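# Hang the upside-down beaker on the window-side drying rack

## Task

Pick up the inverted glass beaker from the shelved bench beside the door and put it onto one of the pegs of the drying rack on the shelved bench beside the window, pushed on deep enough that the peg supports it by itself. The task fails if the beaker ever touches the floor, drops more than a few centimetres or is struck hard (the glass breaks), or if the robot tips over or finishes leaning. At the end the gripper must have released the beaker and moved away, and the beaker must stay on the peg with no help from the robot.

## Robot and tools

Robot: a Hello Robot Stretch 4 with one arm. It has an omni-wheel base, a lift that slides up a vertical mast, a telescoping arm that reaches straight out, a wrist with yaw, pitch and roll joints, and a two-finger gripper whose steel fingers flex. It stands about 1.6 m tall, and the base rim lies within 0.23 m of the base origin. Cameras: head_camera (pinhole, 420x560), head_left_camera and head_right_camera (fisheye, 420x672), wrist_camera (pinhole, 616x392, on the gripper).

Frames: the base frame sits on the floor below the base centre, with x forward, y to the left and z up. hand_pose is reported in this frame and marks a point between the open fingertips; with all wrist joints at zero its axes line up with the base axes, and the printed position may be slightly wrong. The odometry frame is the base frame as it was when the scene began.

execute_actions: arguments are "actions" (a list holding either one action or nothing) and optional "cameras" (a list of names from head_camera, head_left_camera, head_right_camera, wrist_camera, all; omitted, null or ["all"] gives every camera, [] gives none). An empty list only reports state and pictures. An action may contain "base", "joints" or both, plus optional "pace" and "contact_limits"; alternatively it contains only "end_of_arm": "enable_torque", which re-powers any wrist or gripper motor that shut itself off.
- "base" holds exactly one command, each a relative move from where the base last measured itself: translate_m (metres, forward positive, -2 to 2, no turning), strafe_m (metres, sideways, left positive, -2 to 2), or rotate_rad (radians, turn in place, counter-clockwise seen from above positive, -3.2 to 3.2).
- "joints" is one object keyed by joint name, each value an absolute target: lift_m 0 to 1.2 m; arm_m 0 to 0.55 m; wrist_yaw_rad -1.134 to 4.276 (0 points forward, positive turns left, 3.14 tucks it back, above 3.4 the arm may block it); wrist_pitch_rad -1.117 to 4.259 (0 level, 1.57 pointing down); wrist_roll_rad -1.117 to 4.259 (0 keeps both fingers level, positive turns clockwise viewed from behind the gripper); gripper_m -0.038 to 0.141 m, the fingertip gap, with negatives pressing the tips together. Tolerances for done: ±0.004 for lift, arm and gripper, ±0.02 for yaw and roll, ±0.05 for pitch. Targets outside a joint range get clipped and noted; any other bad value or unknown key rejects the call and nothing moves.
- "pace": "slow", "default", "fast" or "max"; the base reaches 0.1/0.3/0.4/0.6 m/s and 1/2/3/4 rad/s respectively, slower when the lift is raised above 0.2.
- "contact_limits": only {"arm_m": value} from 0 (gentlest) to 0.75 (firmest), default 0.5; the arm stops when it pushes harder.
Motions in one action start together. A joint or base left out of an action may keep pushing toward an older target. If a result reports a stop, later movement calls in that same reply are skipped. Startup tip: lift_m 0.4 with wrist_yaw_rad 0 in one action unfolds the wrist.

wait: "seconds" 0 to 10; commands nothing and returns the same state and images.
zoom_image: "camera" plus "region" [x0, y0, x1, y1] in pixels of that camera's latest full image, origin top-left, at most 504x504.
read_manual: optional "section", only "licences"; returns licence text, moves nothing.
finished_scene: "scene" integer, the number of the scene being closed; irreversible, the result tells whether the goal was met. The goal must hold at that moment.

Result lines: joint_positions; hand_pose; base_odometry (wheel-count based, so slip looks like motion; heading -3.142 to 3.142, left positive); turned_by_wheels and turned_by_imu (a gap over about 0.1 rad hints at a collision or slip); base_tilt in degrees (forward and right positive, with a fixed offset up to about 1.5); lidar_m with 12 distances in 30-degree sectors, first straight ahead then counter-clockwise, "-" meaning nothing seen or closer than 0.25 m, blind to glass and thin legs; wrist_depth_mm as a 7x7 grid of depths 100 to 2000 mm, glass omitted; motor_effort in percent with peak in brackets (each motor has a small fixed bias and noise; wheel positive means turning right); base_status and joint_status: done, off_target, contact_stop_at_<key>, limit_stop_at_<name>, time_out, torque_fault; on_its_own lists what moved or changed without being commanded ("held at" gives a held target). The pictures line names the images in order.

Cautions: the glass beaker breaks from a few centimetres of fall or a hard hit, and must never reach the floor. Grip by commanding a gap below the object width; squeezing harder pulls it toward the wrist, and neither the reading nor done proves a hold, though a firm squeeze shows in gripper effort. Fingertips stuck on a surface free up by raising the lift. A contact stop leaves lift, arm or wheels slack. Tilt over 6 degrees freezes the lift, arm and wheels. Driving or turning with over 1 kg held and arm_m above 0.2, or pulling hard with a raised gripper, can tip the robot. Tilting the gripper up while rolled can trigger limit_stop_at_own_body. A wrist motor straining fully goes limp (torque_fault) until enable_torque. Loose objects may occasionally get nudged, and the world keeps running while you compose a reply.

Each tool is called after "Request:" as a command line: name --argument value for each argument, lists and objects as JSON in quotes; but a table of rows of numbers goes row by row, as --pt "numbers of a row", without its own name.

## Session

Request:
execute_actions --actions '[]'

Scene clock: 0.00 s.
base_odometry: x=+0.000 y=+0.000 heading=+0.000 (m, m, rad; odometry frame)
turned_by_wheels: +0.000 (rad since the last result)
turned_by_imu: +0.000 (rad since the last result)
base_tilt: forward=+0.0 right=+0.8 (deg)
lidar_m: 1.86 1.63 1.69 1.35 1.29 1.34 1.57 1.46 1.49 1.45 1.34 1.53
base_status: not commanded
joint_positions: lift_m=+0.129 arm_m=-0.001 wrist_yaw_rad=+3.046 wrist_pitch_rad=-0.013 wrist_roll_rad=-0.010 gripper_m=+0.057
joint_status: not commanded
motor_effort: lift_m=+20 arm_m=+0 wrist_yaw_rad=-2 wrist_pitch_rad=-5 wrist_roll_rad=+0 gripper_m=-2 wheel_0=-1 wheel_1=-1 wheel_2=+1 (%)
hand_pose: x=-0.1086 y=+0.1145 z=+0.3111 quat_wxyz=(+0.048, +0.006, -0.005, +0.999) (m; base frame)
wrist_depth_mm: 139 167 - - - 1808 1138 / - 141 - - 1661 1308 1138 / 107 141 1983 - 1708 1336 1138 / 113 140 1983 - 1708 1336 1138 / 138 - - - 1708 1397 1160 / 1430 1537 216 1397 209 1229 1138 / 960 946 831 160 831 768 820
pictures: head_camera, head_left_camera, head_right_camera, wrist_camera
Images, in order (width x height): head_camera 420x560, head_left_camera 420x672, head_right_camera 420x672, wrist_camera 616x392.

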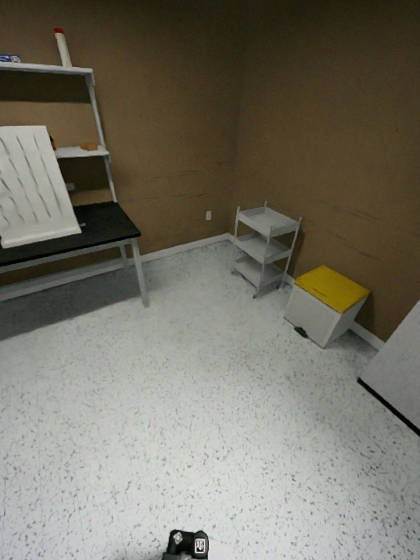

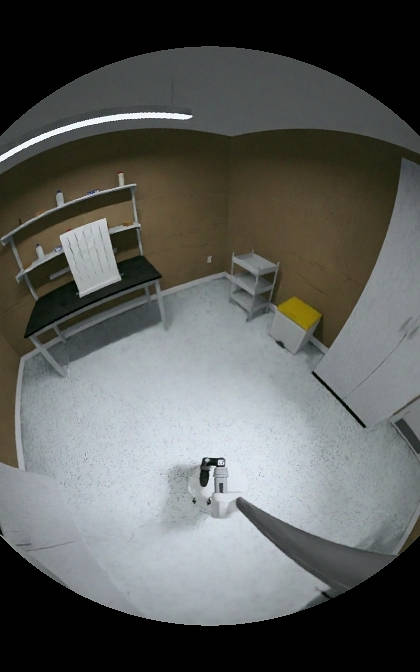

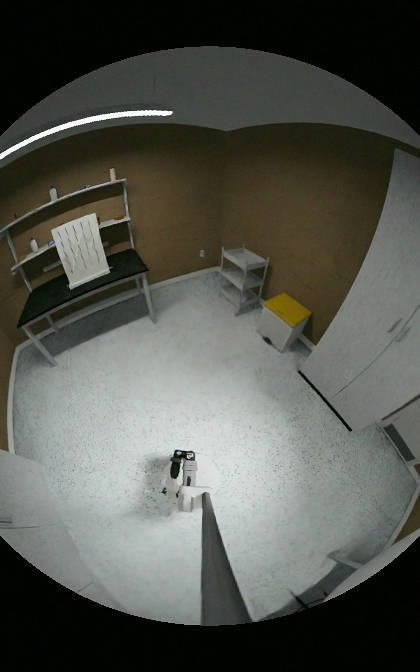

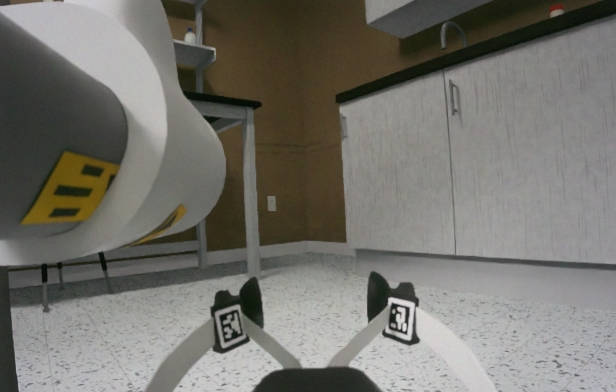

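Request:
execute_actions --actions '[{"base": {"rotate_rad": -2.64}, "joints": {"lift_m": 0.4, "wrist_yaw_rad": 0, "gripper_m": 0.12}, "pace": "fast"}]' --cameras '["head_camera"]'

Scene clock: 8.10 s.
base_odometry: x=+0.000 y=+0.000 heading=-2.640 (m, m, rad; odometry frame)
turned_by_wheels: -2.640 (rad since the last result)
turned_by_imu: -2.597 (rad since the last result)
base_tilt: forward=+0.0 right=+0.8 (deg)
lidar_m: 1.46 1.50 1.46 1.36 1.39 1.86 1.65 1.70 1.39 1.28 1.27 1.65
base_status: done
joint_positions: lift_m=+0.400 arm_m=-0.001 wrist_yaw_rad=+0.001 wrist_pitch_rad=-0.013 wrist_roll_rad=-0.010 gripper_m=+0.120
joint_status: all done
motor_effort: lift_m=+21(23) arm_m=+0(0) wrist_yaw_rad=-2(9) wrist_pitch_rad=-5(5) wrist_roll_rad=-1(1) gripper_m=+0(3) wheel_0=+2(8) wheel_1=+2(15) wheel_2=+0(7) (%)
hand_pose: x=+0.4588 y=-0.0873 z=+0.5819 quat_wxyz=(+1.000, -0.005, -0.007, +0.000) (m; base frame)
wrist_depth_mm: - - - - - - - / - - - - - - - / - 1499 1336 1983 - - - / - - - - - - - / - - - - - - - / - - 1661 1983 - 1430 - / 1661 1430 1537 147 1464 1366 1430
pictures: head_camera
Images, in order (width x height): head_camera 420x560.

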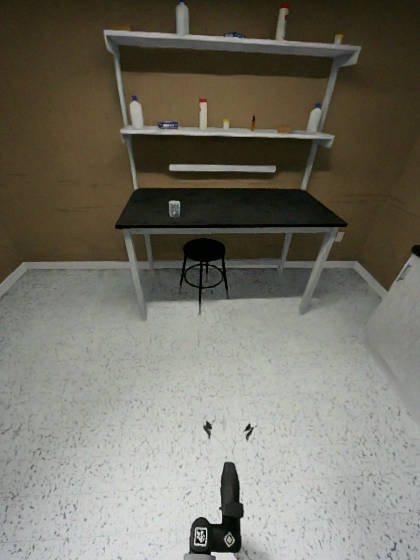

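Request:
execute_actions --actions '[{"base": {"translate_m": 1.08}, "joints": {"lift_m": 1.2}, "pace": "fast"}]' --cameras '[]'

Request:
execute_actions --actions '[{"base": {"strafe_m": 0.34}, "joints": {"wrist_pitch_rad": 1.57, "arm_m": 0.4}, "pace": "fast"}]' --cameras '["head_camera", "wrist_camera"]'

Scene clock: 25.77 s.
base_odometry: x=-0.947 y=-0.520 heading=-2.639 (m, m, rad; odometry frame)
turned_by_wheels: +0.000 (rad since the last result)
turned_by_imu: -0.005 (rad since the last result)
base_tilt: forward=+0.1 right=+0.8 (deg)
lidar_m: 0.39 0.38 0.51 1.90 1.54 1.91 3.71 1.90 1.26 1.15 0.67 0.43
base_status: done
joint_positions: lift_m=+1.200 arm_m=-0.001 wrist_yaw_rad=+0.000 wrist_pitch_rad=-0.013 wrist_roll_rad=-0.010 gripper_m=+0.120
joint_status: all done
motor_effort: lift_m=+22(24) arm_m=+0(0) wrist_yaw_rad=-2(2) wrist_pitch_rad=-5(5) wrist_roll_rad=-1(1) gripper_m=-3(4) wheel_0=+0(7) wheel_1=+0(10) wheel_2=+2(12) (%)
hand_pose: x=+0.4587 y=-0.0874 z=+1.3819 quat_wxyz=(+1.000, -0.005, -0.007, +0.000) (m; base frame)
wrist_depth_mm: 750 759 809 831 854 854 878 / 991 991 1042 1060 1078 1098 1060 / 1008 991 1042 1042 1078 1078 1098 / 976 1025 991 1060 1060 1060 878 / 723 1008 1025 1025 1042 1060 1060 / 976 991 1008 1025 1060 1060 1060 / 976 976 946 148 1042 1042 1025
pictures: none
No camera images: the call's "cameras" was empty. Leave "cameras" out to get every camera's image.

Scene clock: 28.23 s.
base_odometry: x=-0.783 y=-0.818 heading=-2.639 (m, m, rad; odometry frame)
turned_by_wheels: +0.000 (rad since the last result)
turned_by_imu: -0.001 (rad since the last result)
base_tilt: forward=+0.1 right=+0.8 (deg)
lidar_m: 0.35 0.37 1.54 1.58 1.22 1.43 3.60 2.87 1.63 1.50 0.58 0.39
base_status: done
joint_positions: lift_m=+1.200 arm_m=+0.399 wrist_yaw_rad=+0.000 wrist_pitch_rad=+1.570 wrist_roll_rad=-0.010 gripper_m=+0.120
joint_status: all done
motor_effort: lift_m=+21(21) arm_m=+7(7) wrist_yaw_rad=-3(1) wrist_pitch_rad=+2(6) wrist_roll_rad=-1(1) gripper_m=-2(1) wheel_0=+0(9) wheel_1=+2(7) wheel_2=+1(2) (%)
hand_pose: x=+0.5700 y=-0.0874 z=+1.0896 quat_wxyz=(+0.707, -0.004, +0.707, +0.004) (m; base frame)
wrist_depth_mm: 404 404 399 399 399 399 397 / 402 404 402 402 399 397 397 / 404 404 402 402 399 397 394 / 404 399 404 397 397 394 394 / 404 402 402 397 402 394 392 / 402 402 399 397 397 397 397 / 402 399 399 147 394 394 394
pictures: head_camera, wrist_camera
Images, in order (width x height): head_camera 420x560, wrist_camera 616x392.

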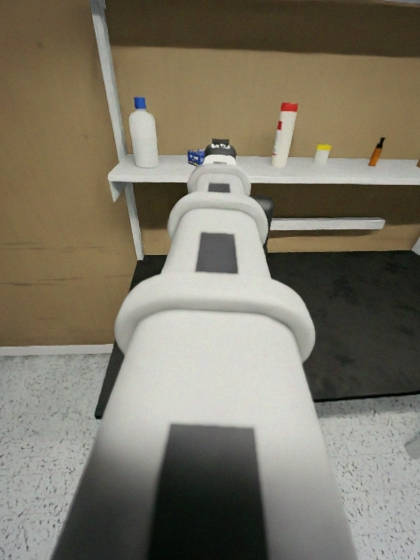

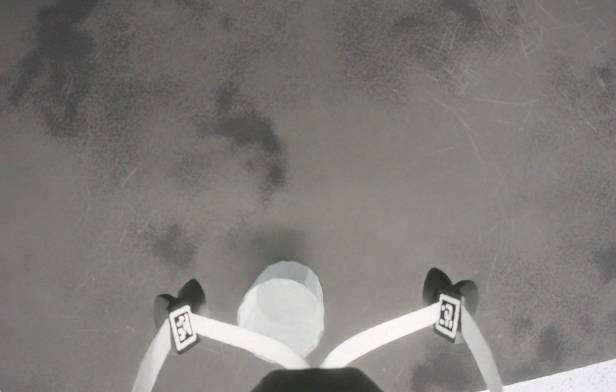

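Request:
execute_actions --actions '[{"base": {"strafe_m": 0.022}, "joints": {"arm_m": 0.36}}]' --cameras '["wrist_camera"]'

Scene clock: 39.33 s.
base_odometry: x=-0.772 y=-0.837 heading=-2.639 (m, m, rad; odometry frame)
turned_by_wheels: +0.000 (rad since the last result)
turned_by_imu: -0.001 (rad since the last result)
base_tilt: forward=+0.1 right=+0.8 (deg)
lidar_m: 0.31 0.37 1.56 1.55 1.20 1.44 3.60 2.88 1.64 1.50 0.61 0.40
base_status: done
joint_positions: lift_m=+1.200 arm_m=+0.361 wrist_yaw_rad=+0.000 wrist_pitch_rad=+1.570 wrist_roll_rad=-0.010 gripper_m=+0.120
joint_status: all done
motor_effort: lift_m=+21(21) arm_m=-7(6) wrist_yaw_rad=-2(3) wrist_pitch_rad=+1(1) wrist_roll_rad=-1(1) gripper_m=-1(0) wheel_0=+0(8) wheel_1=+0(11) wheel_2=+0(0) (%)
hand_pose: x=+0.5324 y=-0.0874 z=+1.0896 quat_wxyz=(+0.707, -0.004, +0.707, +0.004) (m; base frame)
wrist_depth_mm: 404 404 399 397 399 397 394 / 404 404 402 399 399 394 394 / 402 402 402 399 394 394 394 / 404 399 402 402 397 397 394 / 402 402 399 399 397 394 399 / 404 399 399 397 397 394 394 / 399 399 399 147 397 394 1336
pictures: wrist_camera
Images, in order (width x height): wrist_camera 616x392.

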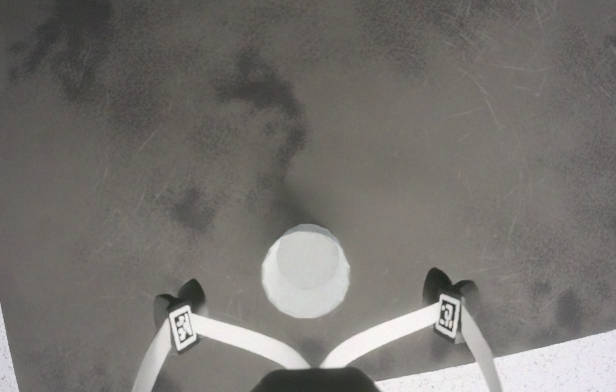

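Request:
execute_actions --actions '[{"joints": {"arm_m": 0.356, "lift_m": 1.085}}]' --cameras '[]'

Request:
execute_actions --actions '[{"joints": {"gripper_m": 0.03}}]' --cameras '["wrist_camera"]'

Scene clock: 44.47 s.
base_odometry: x=-0.772 y=-0.837 heading=-2.639 (m, m, rad; odometry frame)
turned_by_wheels: +0.000 (rad since the last result)
turned_by_imu: -0.002 (rad since the last result)
base_tilt: forward=+0.1 right=+0.9 (deg)
lidar_m: 0.33 0.35 1.54 1.53 1.21 1.44 3.46 2.88 1.65 1.52 0.58 0.33
base_status: not commanded
joint_positions: lift_m=+1.085 arm_m=+0.357 wrist_yaw_rad=+0.000 wrist_pitch_rad=+1.570 wrist_roll_rad=-0.010 gripper_m=+0.120
joint_status: all done
motor_effort: lift_m=+17(21) arm_m=-7(8) wrist_yaw_rad=-1(2) wrist_pitch_rad=+1(1) wrist_roll_rad=-1(1) gripper_m=-2(1) wheel_0=-1(1) wheel_1=-1(1) wheel_2=+0(0) (%)
hand_pose: x=+0.5283 y=-0.0874 z=+0.9749 quat_wxyz=(+0.707, -0.004, +0.707, +0.004) (m; base frame)
wrist_depth_mm: 287 286 286 283 285 281 281 / 287 286 285 285 282 281 281 / 287 285 283 283 282 281 281 / 286 285 285 283 282 279 279 / 286 285 283 281 282 279 279 / 283 283 282 282 281 278 279 / 286 285 285 147 282 279 278
pictures: none
No camera images: the call's "cameras" was empty. Leave "cameras" out to get every camera's image.

Scene clock: 46.23 s.
base_odometry: x=-0.772 y=-0.837 heading=-2.639 (m, m, rad; odometry frame)
turned_by_wheels: +0.000 (rad since the last result)
turned_by_imu: -0.001 (rad since the last result)
base_tilt: forward=+0.0 right=+0.8 (deg)
lidar_m: 0.34 0.35 1.56 1.56 1.20 1.46 3.43 2.89 1.67 1.51 0.58 0.39
base_status: not commanded
joint_positions: lift_m=+1.085 arm_m=+0.357 wrist_yaw_rad=+0.000 wrist_pitch_rad=+1.570 wrist_roll_rad=-0.010 gripper_m=+0.030
joint_status: all done
motor_effort: lift_m=+17(17) arm_m=-7(7) wrist_yaw_rad=-2(0) wrist_pitch_rad=+2(1) wrist_roll_rad=-1(1) gripper_m=-21(20) wheel_0=-1(0) wheel_1=+0(0) wheel_2=+0(0) (%)
hand_pose: x=+0.5283 y=-0.0874 z=+0.9749 quat_wxyz=(+0.707, -0.004, +0.707, +0.004) (m; base frame)
wrist_depth_mm: 287 285 285 283 283 281 279 / 287 286 286 282 281 282 279 / 285 285 285 282 282 281 279 / 286 285 283 282 282 279 279 / 286 285 285 281 282 279 279 / 285 282 208 281 202 279 279 / 285 285 282 281 279 279 276
pictures: wrist_camera
Images, in order (width x height): wrist_camera 616x392.

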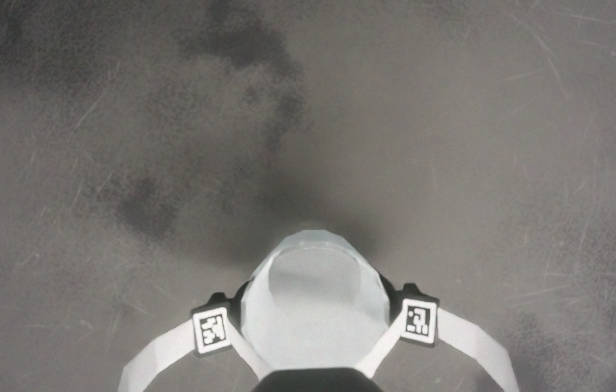

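Request:
execute_actions --actions '[{"joints": {"lift_m": 1.17}}]' --cameras '[]'

Request:
execute_actions --actions '[{"base": {"translate_m": -0.3}, "joints": {"arm_m": 0.0}}]' --cameras '[]'

Request:
execute_actions --actions '[{"base": {"rotate_rad": 3.17}, "joints": {"lift_m": 0.6}}]' --cameras '[]'

Request:
execute_actions --actions '[{"base": {"translate_m": 1.6}, "joints": {"lift_m": 1.19, "wrist_pitch_rad": 0.66}, "pace": "fast"}]' --cameras '["head_camera"]'

Scene clock: 57.10 s.
base_odometry: x=-0.772 y=-0.837 heading=-2.639 (m, m, rad; odometry frame)
turned_by_wheels: +0.000 (rad since the last result)
turned_by_imu: -0.001 (rad since the last result)
base_tilt: forward=+0.1 right=+0.9 (deg)
lidar_m: 0.33 0.34 1.54 1.55 1.21 1.44 3.48 2.87 1.65 1.52 0.60 0.37
base_status: not commanded
joint_positions: lift_m=+1.170 arm_m=+0.357 wrist_yaw_rad=+0.000 wrist_pitch_rad=+1.570 wrist_roll_rad=-0.010 gripper_m=+0.030
joint_status: all done
motor_effort: lift_m=+22(23) arm_m=-7(7) wrist_yaw_rad=-3(1) wrist_pitch_rad=+1(1) wrist_roll_rad=-1(1) gripper_m=-21(21) wheel_0=+0(1) wheel_1=+0(0) wheel_2=+0(0) (%)
hand_pose: x=+0.5283 y=-0.0874 z=+1.0595 quat_wxyz=(+0.707, -0.004, +0.707, +0.004) (m; base frame)
wrist_depth_mm: 373 373 370 368 368 368 366 / 373 370 370 368 368 364 366 / 373 368 370 368 368 362 364 / 373 370 370 364 368 366 364 / 370 370 370 366 366 366 366 / 373 370 209 366 203 364 364 / 368 368 368 368 364 362 831
pictures: none
No camera images: the call's "cameras" was empty. Leave "cameras" out to get every camera's image.

Scene clock: 59.57 s.
base_odometry: x=-0.510 y=-0.693 heading=-2.639 (m, m, rad; odometry frame)
turned_by_wheels: +0.000 (rad since the last result)
turned_by_imu: +0.000 (rad since the last result)
base_tilt: forward=+0.0 right=+0.8 (deg)
lidar_m: 0.63 0.67 1.65 1.09 1.10 1.42 3.29 2.54 1.67 1.51 1.07 0.71
base_status: done
joint_positions: lift_m=+1.170 arm_m=+0.001 wrist_yaw_rad=+0.000 wrist_pitch_rad=+1.570 wrist_roll_rad=-0.010 gripper_m=+0.030
joint_status: all done
motor_effort: lift_m=+23(22) arm_m=-7(9) wrist_yaw_rad=-1(1) wrist_pitch_rad=+1(0) wrist_roll_rad=-1(1) gripper_m=-18(17) wheel_0=-1(7) wheel_1=-2(6) wheel_2=+0(11) (%)
hand_pose: x=+0.1722 y=-0.0874 z=+1.0595 quat_wxyz=(+0.707, -0.003, +0.707, +0.003) (m; base frame)
wrist_depth_mm: 1336 1308 1336 1336 1308 1308 1308 / 1308 1336 1308 1336 1281 1281 1308 / 1308 1308 1308 1336 1308 1281 1281 / 1308 1308 1308 1336 1281 1336 1308 / 1336 1308 1308 1078 1336 1281 1308 / 1336 1308 208 1098 203 1281 1308 / 1281 1308 1336 759 1308 1308 1281
pictures: none
No camera images: the call's "cameras" was empty. Leave "cameras" out to get every camera's image.

Scene clock: 63.77 s.
base_odometry: x=-0.509 y=-0.693 heading=+0.530 (m, m, rad; odometry frame)
turned_by_wheels: +3.169 (rad since the last result)
turned_by_imu: +3.114 (rad since the last result)
base_tilt: forward=+0.1 right=+0.8 (deg)
lidar_m: 2.44 2.54 1.66 1.55 1.04 0.68 0.63 0.67 1.62 1.08 1.10 1.48
base_status: done
joint_positions: lift_m=+0.600 arm_m=+0.001 wrist_yaw_rad=+0.000 wrist_pitch_rad=+1.570 wrist_roll_rad=-0.010 gripper_m=+0.030
joint_status: all done
motor_effort: lift_m=+18(20) arm_m=-7(7) wrist_yaw_rad=-2(1) wrist_pitch_rad=+1(0) wrist_roll_rad=-1(1) gripper_m=-18(21) wheel_0=-3(5) wheel_1=-3(8) wheel_2=-1(5) (%)
hand_pose: x=+0.1723 y=-0.0874 z=+0.4899 quat_wxyz=(+0.707, -0.003, +0.707, +0.003) (m; base frame)
wrist_depth_mm: 732 732 732 732 732 707 715 / 732 723 723 723 723 723 715 / 732 732 715 723 723 723 715 / 732 732 732 707 715 707 707 / 723 732 504 500 715 715 707 / 715 512 209 500 203 715 707 / 723 504 504 500 500 715 715
pictures: none
No camera images: the call's "cameras" was empty. Leave "cameras" out to get every camera's image.

Scene clock: 69.13 s.
base_odometry: x=+0.871 y=+0.116 heading=+0.530 (m, m, rad; odometry frame)
turned_by_wheels: +0.000 (rad since the last result)
turned_by_imu: -0.005 (rad since the last result)
base_tilt: forward=+0.0 right=+0.8 (deg)
lidar_m: 0.84 0.88 1.18 1.68 1.68 2.27 2.67 1.49 1.13 1.03 1.08 1.32
base_status: done
joint_positions: lift_m=+1.190 arm_m=+0.001 wrist_yaw_rad=+0.000 wrist_pitch_rad=+0.663 wrist_roll_rad=-0.010 gripper_m=+0.030
joint_status: all done
motor_effort: lift_m=+22(24) arm_m=-6(7) wrist_yaw_rad=+1(0) wrist_pitch_rad=-7(14) wrist_roll_rad=-1(1) gripper_m=-21(18) wheel_0=+1(8) wheel_1=+2(7) wheel_2=+2(12) (%)
hand_pose: x=+0.3994 y=-0.0874 z=+1.1905 quat_wxyz=(+0.946, -0.005, +0.325, +0.002) (m; base frame)
wrist_depth_mm: 854 1308 1308 1366 1366 1397 1397 / 904 1336 1464 1499 1537 1537 1537 / 1008 1042 1281 1618 1708 1708 1708 / 1060 1042 1025 1808 1808 1863 1808 / 917 917 917 1863 1863 1863 1808 / 1708 1708 209 1618 204 1618 1576 / 1537 1464 1499 1430 1397 1366 1366
pictures: head_camera
Images, in order (width x height): head_camera 420x560.

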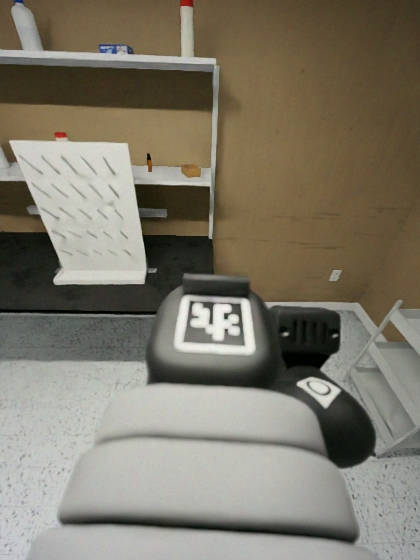

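Request:
execute_actions --actions '[{"base": {"strafe_m": 0.56}, "joints": {"lift_m": 1.115, "arm_m": 0.03}}]' --cameras '[]'

Request:
execute_actions --actions '[{"base": {"translate_m": 0.52}}]' --cameras '["head_camera", "wrist_camera"]'

Scene clock: 77.93 s.
base_odometry: x=+0.588 y=+0.599 heading=+0.530 (m, m, rad; odometry frame)
turned_by_wheels: +0.000 (rad since the last result)
turned_by_imu: -0.002 (rad since the last result)
base_tilt: forward=+0.1 right=+0.8 (deg)
lidar_m: 0.81 0.84 1.13 1.31 1.13 1.48 2.67 2.37 1.66 1.57 1.59 0.89
base_status: done
joint_positions: lift_m=+1.115 arm_m=+0.029 wrist_yaw_rad=+0.000 wrist_pitch_rad=+0.663 wrist_roll_rad=-0.010 gripper_m=+0.030
joint_status: all done
motor_effort: lift_m=+19(21) arm_m=+7(8) wrist_yaw_rad=+0(0) wrist_pitch_rad=-7(7) wrist_roll_rad=+0(1) gripper_m=-21(19) wheel_0=+0(9) wheel_1=+1(10) wheel_2=+1(3) (%)
hand_pose: x=+0.4271 y=-0.0874 z=+1.1158 quat_wxyz=(+0.946, -0.005, +0.325, +0.002) (m; base frame)
wrist_depth_mm: 1205 1229 798 842 1308 1308 1366 / 1336 1336 878 891 1366 1499 1499 / 1205 1160 976 991 1098 1576 1661 / 946 917 917 891 866 866 1808 / 831 831 820 878 1708 1618 1808 / 1576 1618 209 1537 204 1464 1464 / 1464 1366 1336 1366 1308 1281 1308
pictures: none
No camera images: the call's "cameras" was empty. Leave "cameras" out to get every camera's image.

Scene clock: 81.17 s.
base_odometry: x=+1.036 y=+0.862 heading=+0.531 (m, m, rad; odometry frame)
turned_by_wheels: +0.000 (rad since the last result)
turned_by_imu: -0.002 (rad since the last result)
base_tilt: forward=+0.2 right=+0.8 (deg)
lidar_m: 0.25 0.30 0.41 1.71 1.37 1.52 3.51 2.32 1.66 1.50 0.47 0.31
base_status: done
joint_positions: lift_m=+1.115 arm_m=+0.029 wrist_yaw_rad=+0.000 wrist_pitch_rad=+0.663 wrist_roll_rad=-0.010 gripper_m=+0.030
joint_status: not commanded
motor_effort: lift_m=+19(19) arm_m=+6(6) wrist_yaw_rad=-1(1) wrist_pitch_rad=-7(7) wrist_roll_rad=-1(1) gripper_m=-21(20) wheel_0=+1(6) wheel_1=+2(6) wheel_2=+2(9) (%)
hand_pose: x=+0.4271 y=-0.0874 z=+1.1158 quat_wxyz=(+0.946, -0.005, +0.325, +0.002) (m; base frame)
wrist_depth_mm: 306 310 320 329 342 798 820 / 329 342 353 359 373 854 904 / 359 370 382 394 421 976 1008 / 407 415 427 442 473 866 1138 / 445 462 484 496 676 723 1229 / 634 525 208 574 202 621 603 / 580 539 539 559 530 525 539
pictures: head_camera, wrist_camera
Images, in order (width x height): head_camera 420x560, wrist_camera 616x392.

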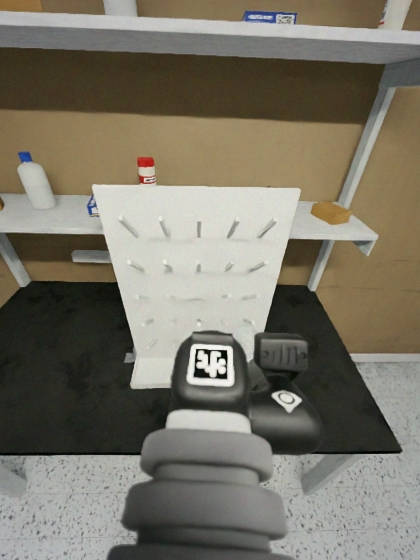

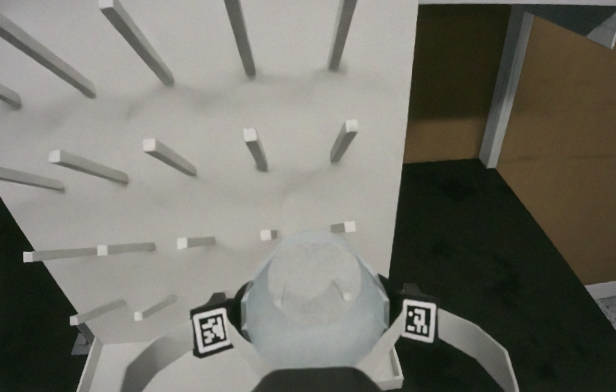

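Request:
execute_actions --actions '[{"base": {"strafe_m": -0.04}, "joints": {"wrist_pitch_rad": 0.75, "lift_m": 1.135, "arm_m": 0.10}, "pace": "slow"}]' --cameras '["wrist_camera"]'

Scene clock: 91.23 s.
base_odometry: x=+1.056 y=+0.828 heading=+0.531 (m, m, rad; odometry frame)
turned_by_wheels: +0.000 (rad since the last result)
turned_by_imu: -0.002 (rad since the last result)
base_tilt: forward=+0.1 right=+0.8 (deg)
lidar_m: 0.29 0.32 0.43 1.77 1.41 1.58 3.53 2.25 1.59 1.47 0.49 0.31
base_status: done
joint_positions: lift_m=+1.135 arm_m=+0.099 wrist_yaw_rad=+0.000 wrist_pitch_rad=+0.752 wrist_roll_rad=-0.010 gripper_m=+0.030
joint_status: all done
motor_effort: lift_m=+23(23) arm_m=+7(6) wrist_yaw_rad=-1(1) wrist_pitch_rad=-6(6) wrist_roll_rad=-1(1) gripper_m=-22(19) wheel_0=+2(7) wheel_1=-4(5) wheel_2=+0(0) (%)
hand_pose: x=+0.4803 y=-0.0874 z=+1.1159 quat_wxyz=(+0.930, -0.005, +0.367, +0.002) (m; base frame)
wrist_depth_mm: 254 254 268 272 732 759 778 / 268 286 296 303 809 831 866 / 312 320 329 338 904 931 991 / 340 357 373 387 768 778 1118 / 394 407 421 442 683 683 1281 / 473 480 208 525 203 591 585 / 539 535 535 544 525 517 535
pictures: wrist_camera
Images, in order (width x height): wrist_camera 616x392.

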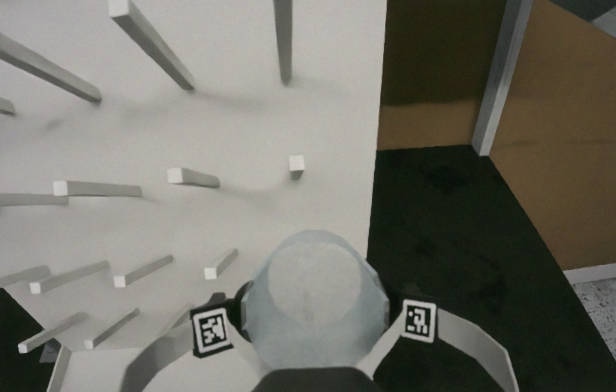

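Request:
zoom_image --camera "wrist_camera" --region '[180, 200, 420, 392]'

Region (180, 200, 420, 392) of wrist_camera's 616x392 image, scaled by 2.100; it fills the top 403 rows of this view, and the rest is white.

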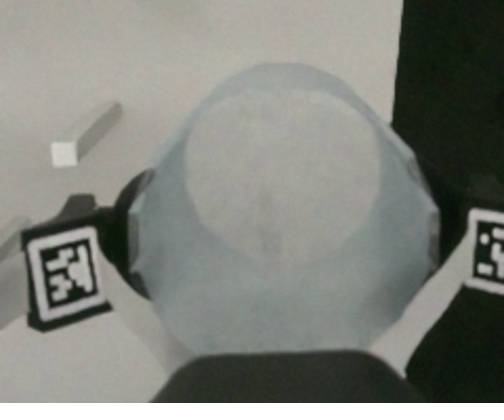

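Request:
execute_actions --actions '[{"joints": {"lift_m": 1.087, "arm_m": 0.15}, "pace": "slow"}]' --cameras '["wrist_camera"]'

Scene clock: 100.07 s.
base_odometry: x=+1.056 y=+0.828 heading=+0.531 (m, m, rad; odometry frame)
turned_by_wheels: +0.000 (rad since the last result)
turned_by_imu: -0.002 (rad since the last result)
base_tilt: forward=+0.1 right=+0.8 (deg)
lidar_m: 0.27 0.32 0.42 1.75 1.43 1.60 3.52 2.24 1.63 1.46 0.48 0.31
base_status: not commanded
joint_positions: lift_m=+1.087 arm_m=+0.149 wrist_yaw_rad=+0.000 wrist_pitch_rad=+0.752 wrist_roll_rad=-0.010 gripper_m=+0.030
joint_status: all done
motor_effort: lift_m=+17(23) arm_m=+7(9) wrist_yaw_rad=-1(1) wrist_pitch_rad=-6(6) wrist_roll_rad=-1(1) gripper_m=-20(20) wheel_0=+3(2) wheel_1=-5(4) wheel_2=+0(0) (%)
hand_pose: x=+0.5303 y=-0.0874 z=+1.0683 quat_wxyz=(+0.930, -0.005, +0.367, +0.002) (m; base frame)
wrist_depth_mm: 209 211 220 225 237 707 715 / 228 235 243 250 750 778 809 / 256 260 272 273 788 842 904 / 291 298 306 317 707 723 1060 / 330 340 349 362 615 621 634 / 389 402 209 427 203 544 525 / 439 413 397 492 477 469 484
pictures: wrist_camera
Images, in order (width x height): wrist_camera 616x392.

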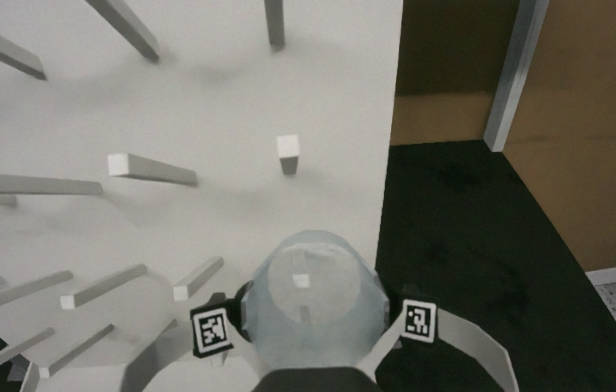

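Same as before: roll, advance a bit, settle, release.

Request:
execute_actions --actions '[{"joints": {"wrist_roll_rad": 0.7, "lift_m": 1.063, "arm_m": 0.176}, "pace": "slow"}]' --cameras '["wrist_camera"]'

Scene clock: 104.70 s.
base_odometry: x=+1.056 y=+0.828 heading=+0.531 (m, m, rad; odometry frame)
turned_by_wheels: +0.000 (rad since the last result)
turned_by_imu: -0.001 (rad since the last result)
base_tilt: forward=+0.0 right=+0.7 (deg)
lidar_m: 0.27 0.33 0.42 1.75 1.42 1.59 3.53 2.26 1.62 1.45 0.47 0.34
base_status: not commanded
joint_positions: lift_m=+1.063 arm_m=+0.175 wrist_yaw_rad=+0.000 wrist_pitch_rad=+0.752 wrist_roll_rad=+0.700 gripper_m=+0.030
joint_status: all done
motor_effort: lift_m=+18(17) arm_m=+7(7) wrist_yaw_rad=-2(1) wrist_pitch_rad=-6(6) wrist_roll_rad=+0(4) gripper_m=-17(21) wheel_0=+3(3) wheel_1=-5(5) wheel_2=+0(0) (%)
hand_pose: x=+0.5563 y=-0.0874 z=+1.0443 quat_wxyz=(+0.874, +0.319, +0.345, -0.126) (m; base frame)
wrist_depth_mm: 169 186 661 759 820 1042 1205 / 173 196 224 798 732 634 866 / 187 209 239 732 654 559 496 / 200 216 255 301 591 508 459 / 213 239 279 327 492 466 427 / 217 258 211 357 202 421 392 / 241 258 236 379 418 373 368
pictures: wrist_camera
Images, in order (width x height): wrist_camera 616x392.

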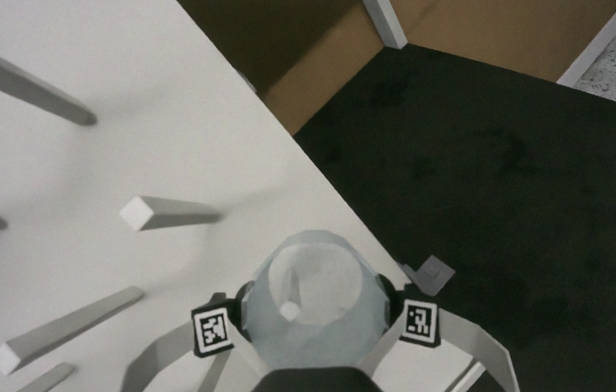

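Request:
execute_actions --actions '[{"joints": {"lift_m": 1.05}, "pace": "slow"}]' --cameras '[]'

Request:
execute_actions --actions '[{"joints": {"gripper_m": 0.09}}]' --cameras '["wrist_camera"]'

Scene clock: 112.40 s.
base_odometry: x=+1.056 y=+0.828 heading=+0.531 (m, m, rad; odometry frame)
turned_by_wheels: +0.000 (rad since the last result)
turned_by_imu: -0.001 (rad since the last result)
base_tilt: forward=+0.0 right=+0.8 (deg)
lidar_m: 0.30 0.32 0.44 1.75 1.42 1.56 3.50 2.27 1.61 1.43 0.46 0.32
base_status: not commanded
joint_positions: lift_m=+1.050 arm_m=+0.175 wrist_yaw_rad=+0.000 wrist_pitch_rad=+0.752 wrist_roll_rad=+0.700 gripper_m=+0.030
joint_status: all done
motor_effort: lift_m=+18(14) arm_m=+7(7) wrist_yaw_rad=-3(1) wrist_pitch_rad=-6(6) wrist_roll_rad=+0(1) gripper_m=-17(19) wheel_0=+3(3) wheel_1=-5(4) wheel_2=+0(0) (%)
hand_pose: x=+0.5563 y=-0.0874 z=+1.0313 quat_wxyz=(+0.874, +0.319, +0.345, -0.126) (m; base frame)
wrist_depth_mm: 169 185 661 750 798 1025 1182 / 174 197 226 809 715 603 539 / 188 209 240 715 634 544 484 / 199 206 257 300 574 492 445 / 213 239 279 327 480 452 410 / 212 257 212 359 202 410 379 / 240 259 224 370 404 370 359
pictures: none
No camera images: the call's "cameras" was empty. Leave "cameras" out to get every camera's image.

Scene clock: 113.80 s.
base_odometry: x=+1.056 y=+0.828 heading=+0.531 (m, m, rad; odometry frame)
turned_by_wheels: +0.000 (rad since the last result)
turned_by_imu: +0.000 (rad since the last result)
base_tilt: forward=+0.1 right=+0.8 (deg)
lidar_m: 0.29 0.30 0.40 1.74 1.39 1.55 3.54 2.25 1.64 1.45 0.47 0.34
base_status: not commanded
joint_positions: lift_m=+1.050 arm_m=+0.175 wrist_yaw_rad=+0.000 wrist_pitch_rad=+0.752 wrist_roll_rad=+0.700 gripper_m=+0.090
joint_status: all done
motor_effort: lift_m=+17(17) arm_m=+7(7) wrist_yaw_rad=-1(1) wrist_pitch_rad=-5(6) wrist_roll_rad=+1(1) gripper_m=-3(22) wheel_0=+3(3) wheel_1=-4(4) wheel_2=+0(0) (%)
hand_pose: x=+0.5563 y=-0.0875 z=+1.0313 quat_wxyz=(+0.874, +0.319, +0.345, -0.126) (m; base frame)
wrist_depth_mm: 169 186 661 759 798 1025 1229 / 175 196 224 788 723 609 539 / 188 211 239 699 634 544 484 / 199 206 256 301 574 496 445 / 212 238 277 327 477 459 413 / 213 257 222 362 220 410 382 / 240 266 319 154 424 373 359
pictures: wrist_camera
Images, in order (width x height): wrist_camera 616x392.

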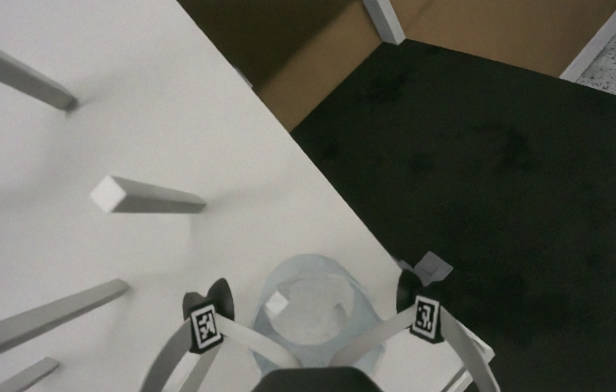

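Request:
execute_actions --actions '[{"joints": {"lift_m": 1.15, "arm_m": 0.07}, "pace": "slow"}]' --cameras '[]'

Request:
execute_actions --actions '[{"base": {"translate_m": -0.4}, "joints": {"arm_m": 0.0}}]' --cameras '["head_camera"]'

Scene clock: 127.60 s.
base_odometry: x=+1.056 y=+0.828 heading=+0.531 (m, m, rad; odometry frame)
turned_by_wheels: +0.000 (rad since the last result)
turned_by_imu: -0.002 (rad since the last result)
base_tilt: forward=+0.0 right=+0.8 (deg)
lidar_m: 0.30 0.31 0.41 1.75 1.41 1.59 3.49 2.23 1.59 1.44 0.47 0.31
base_status: not commanded
joint_positions: lift_m=+1.150 arm_m=+0.071 wrist_yaw_rad=+0.000 wrist_pitch_rad=+0.752 wrist_roll_rad=+0.700 gripper_m=+0.090
joint_status: all done
motor_effort: lift_m=+23(25) arm_m=-7(5) wrist_yaw_rad=-1(1) wrist_pitch_rad=-5(6) wrist_roll_rad=+1(1) gripper_m=+1(2) wheel_0=+2(2) wheel_1=-4(4) wheel_2=+0(0) (%)
hand_pose: x=+0.4528 y=-0.0875 z=+1.1309 quat_wxyz=(+0.874, +0.319, +0.345, -0.126) (m; base frame)
wrist_depth_mm: 246 273 768 878 991 1182 1397 / 260 289 334 931 904 1205 1537 / 277 304 353 891 778 661 597 / 282 332 377 449 707 615 544 / 312 345 410 480 597 559 500 / 334 373 222 525 220 504 462 / 351 394 473 153 517 462 442
pictures: none
No camera images: the call's "cameras" was empty. Leave "cameras" out to get every camera's image.

Scene clock: 130.40 s.
base_odometry: x=+0.711 y=+0.626 heading=+0.530 (m, m, rad; odometry frame)
turned_by_wheels: +0.000 (rad since the last result)
turned_by_imu: +0.000 (rad since the last result)
base_tilt: forward=+0.0 right=+0.8 (deg)
lidar_m: 0.71 0.72 0.96 1.76 1.23 1.57 2.69 2.99 1.65 1.52 1.53 0.75
base_status: done
joint_positions: lift_m=+1.150 arm_m=+0.001 wrist_yaw_rad=+0.000 wrist_pitch_rad=+0.752 wrist_roll_rad=+0.700 gripper_m=+0.090
joint_status: all done
motor_effort: lift_m=+22(23) arm_m=-7(8) wrist_yaw_rad=-3(0) wrist_pitch_rad=-4(5) wrist_roll_rad=+1(1) gripper_m=-5(2) wheel_0=-1(7) wheel_1=-2(8) wheel_2=+0(10) (%)
hand_pose: x=+0.3828 y=-0.0874 z=+1.1310 quat_wxyz=(+0.874, +0.319, +0.345, -0.126) (m; base frame)
wrist_depth_mm: 609 668 1281 1308 1537 1808 1756 / 634 715 1205 1098 878 1708 1576 / 676 759 866 931 809 1499 1397 / 723 809 917 831 1618 1464 1308 / 1229 891 854 778 1576 1336 1182 / 1118 946 222 1618 221 1205 1138 / 1025 831 732 154 1255 1138 1060
pictures: head_camera
Images, in order (width x height): head_camera 420x560.

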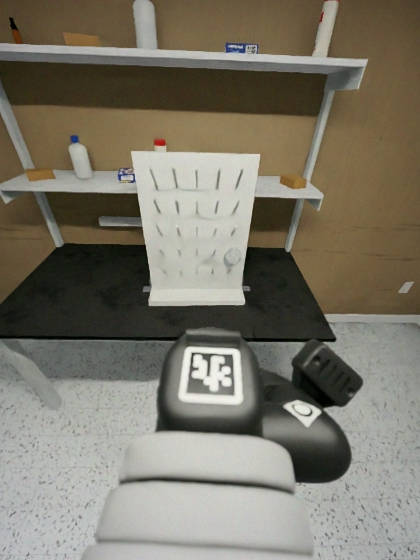

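Request:
finished_scene --scene 2

The scene is finished: the task was done.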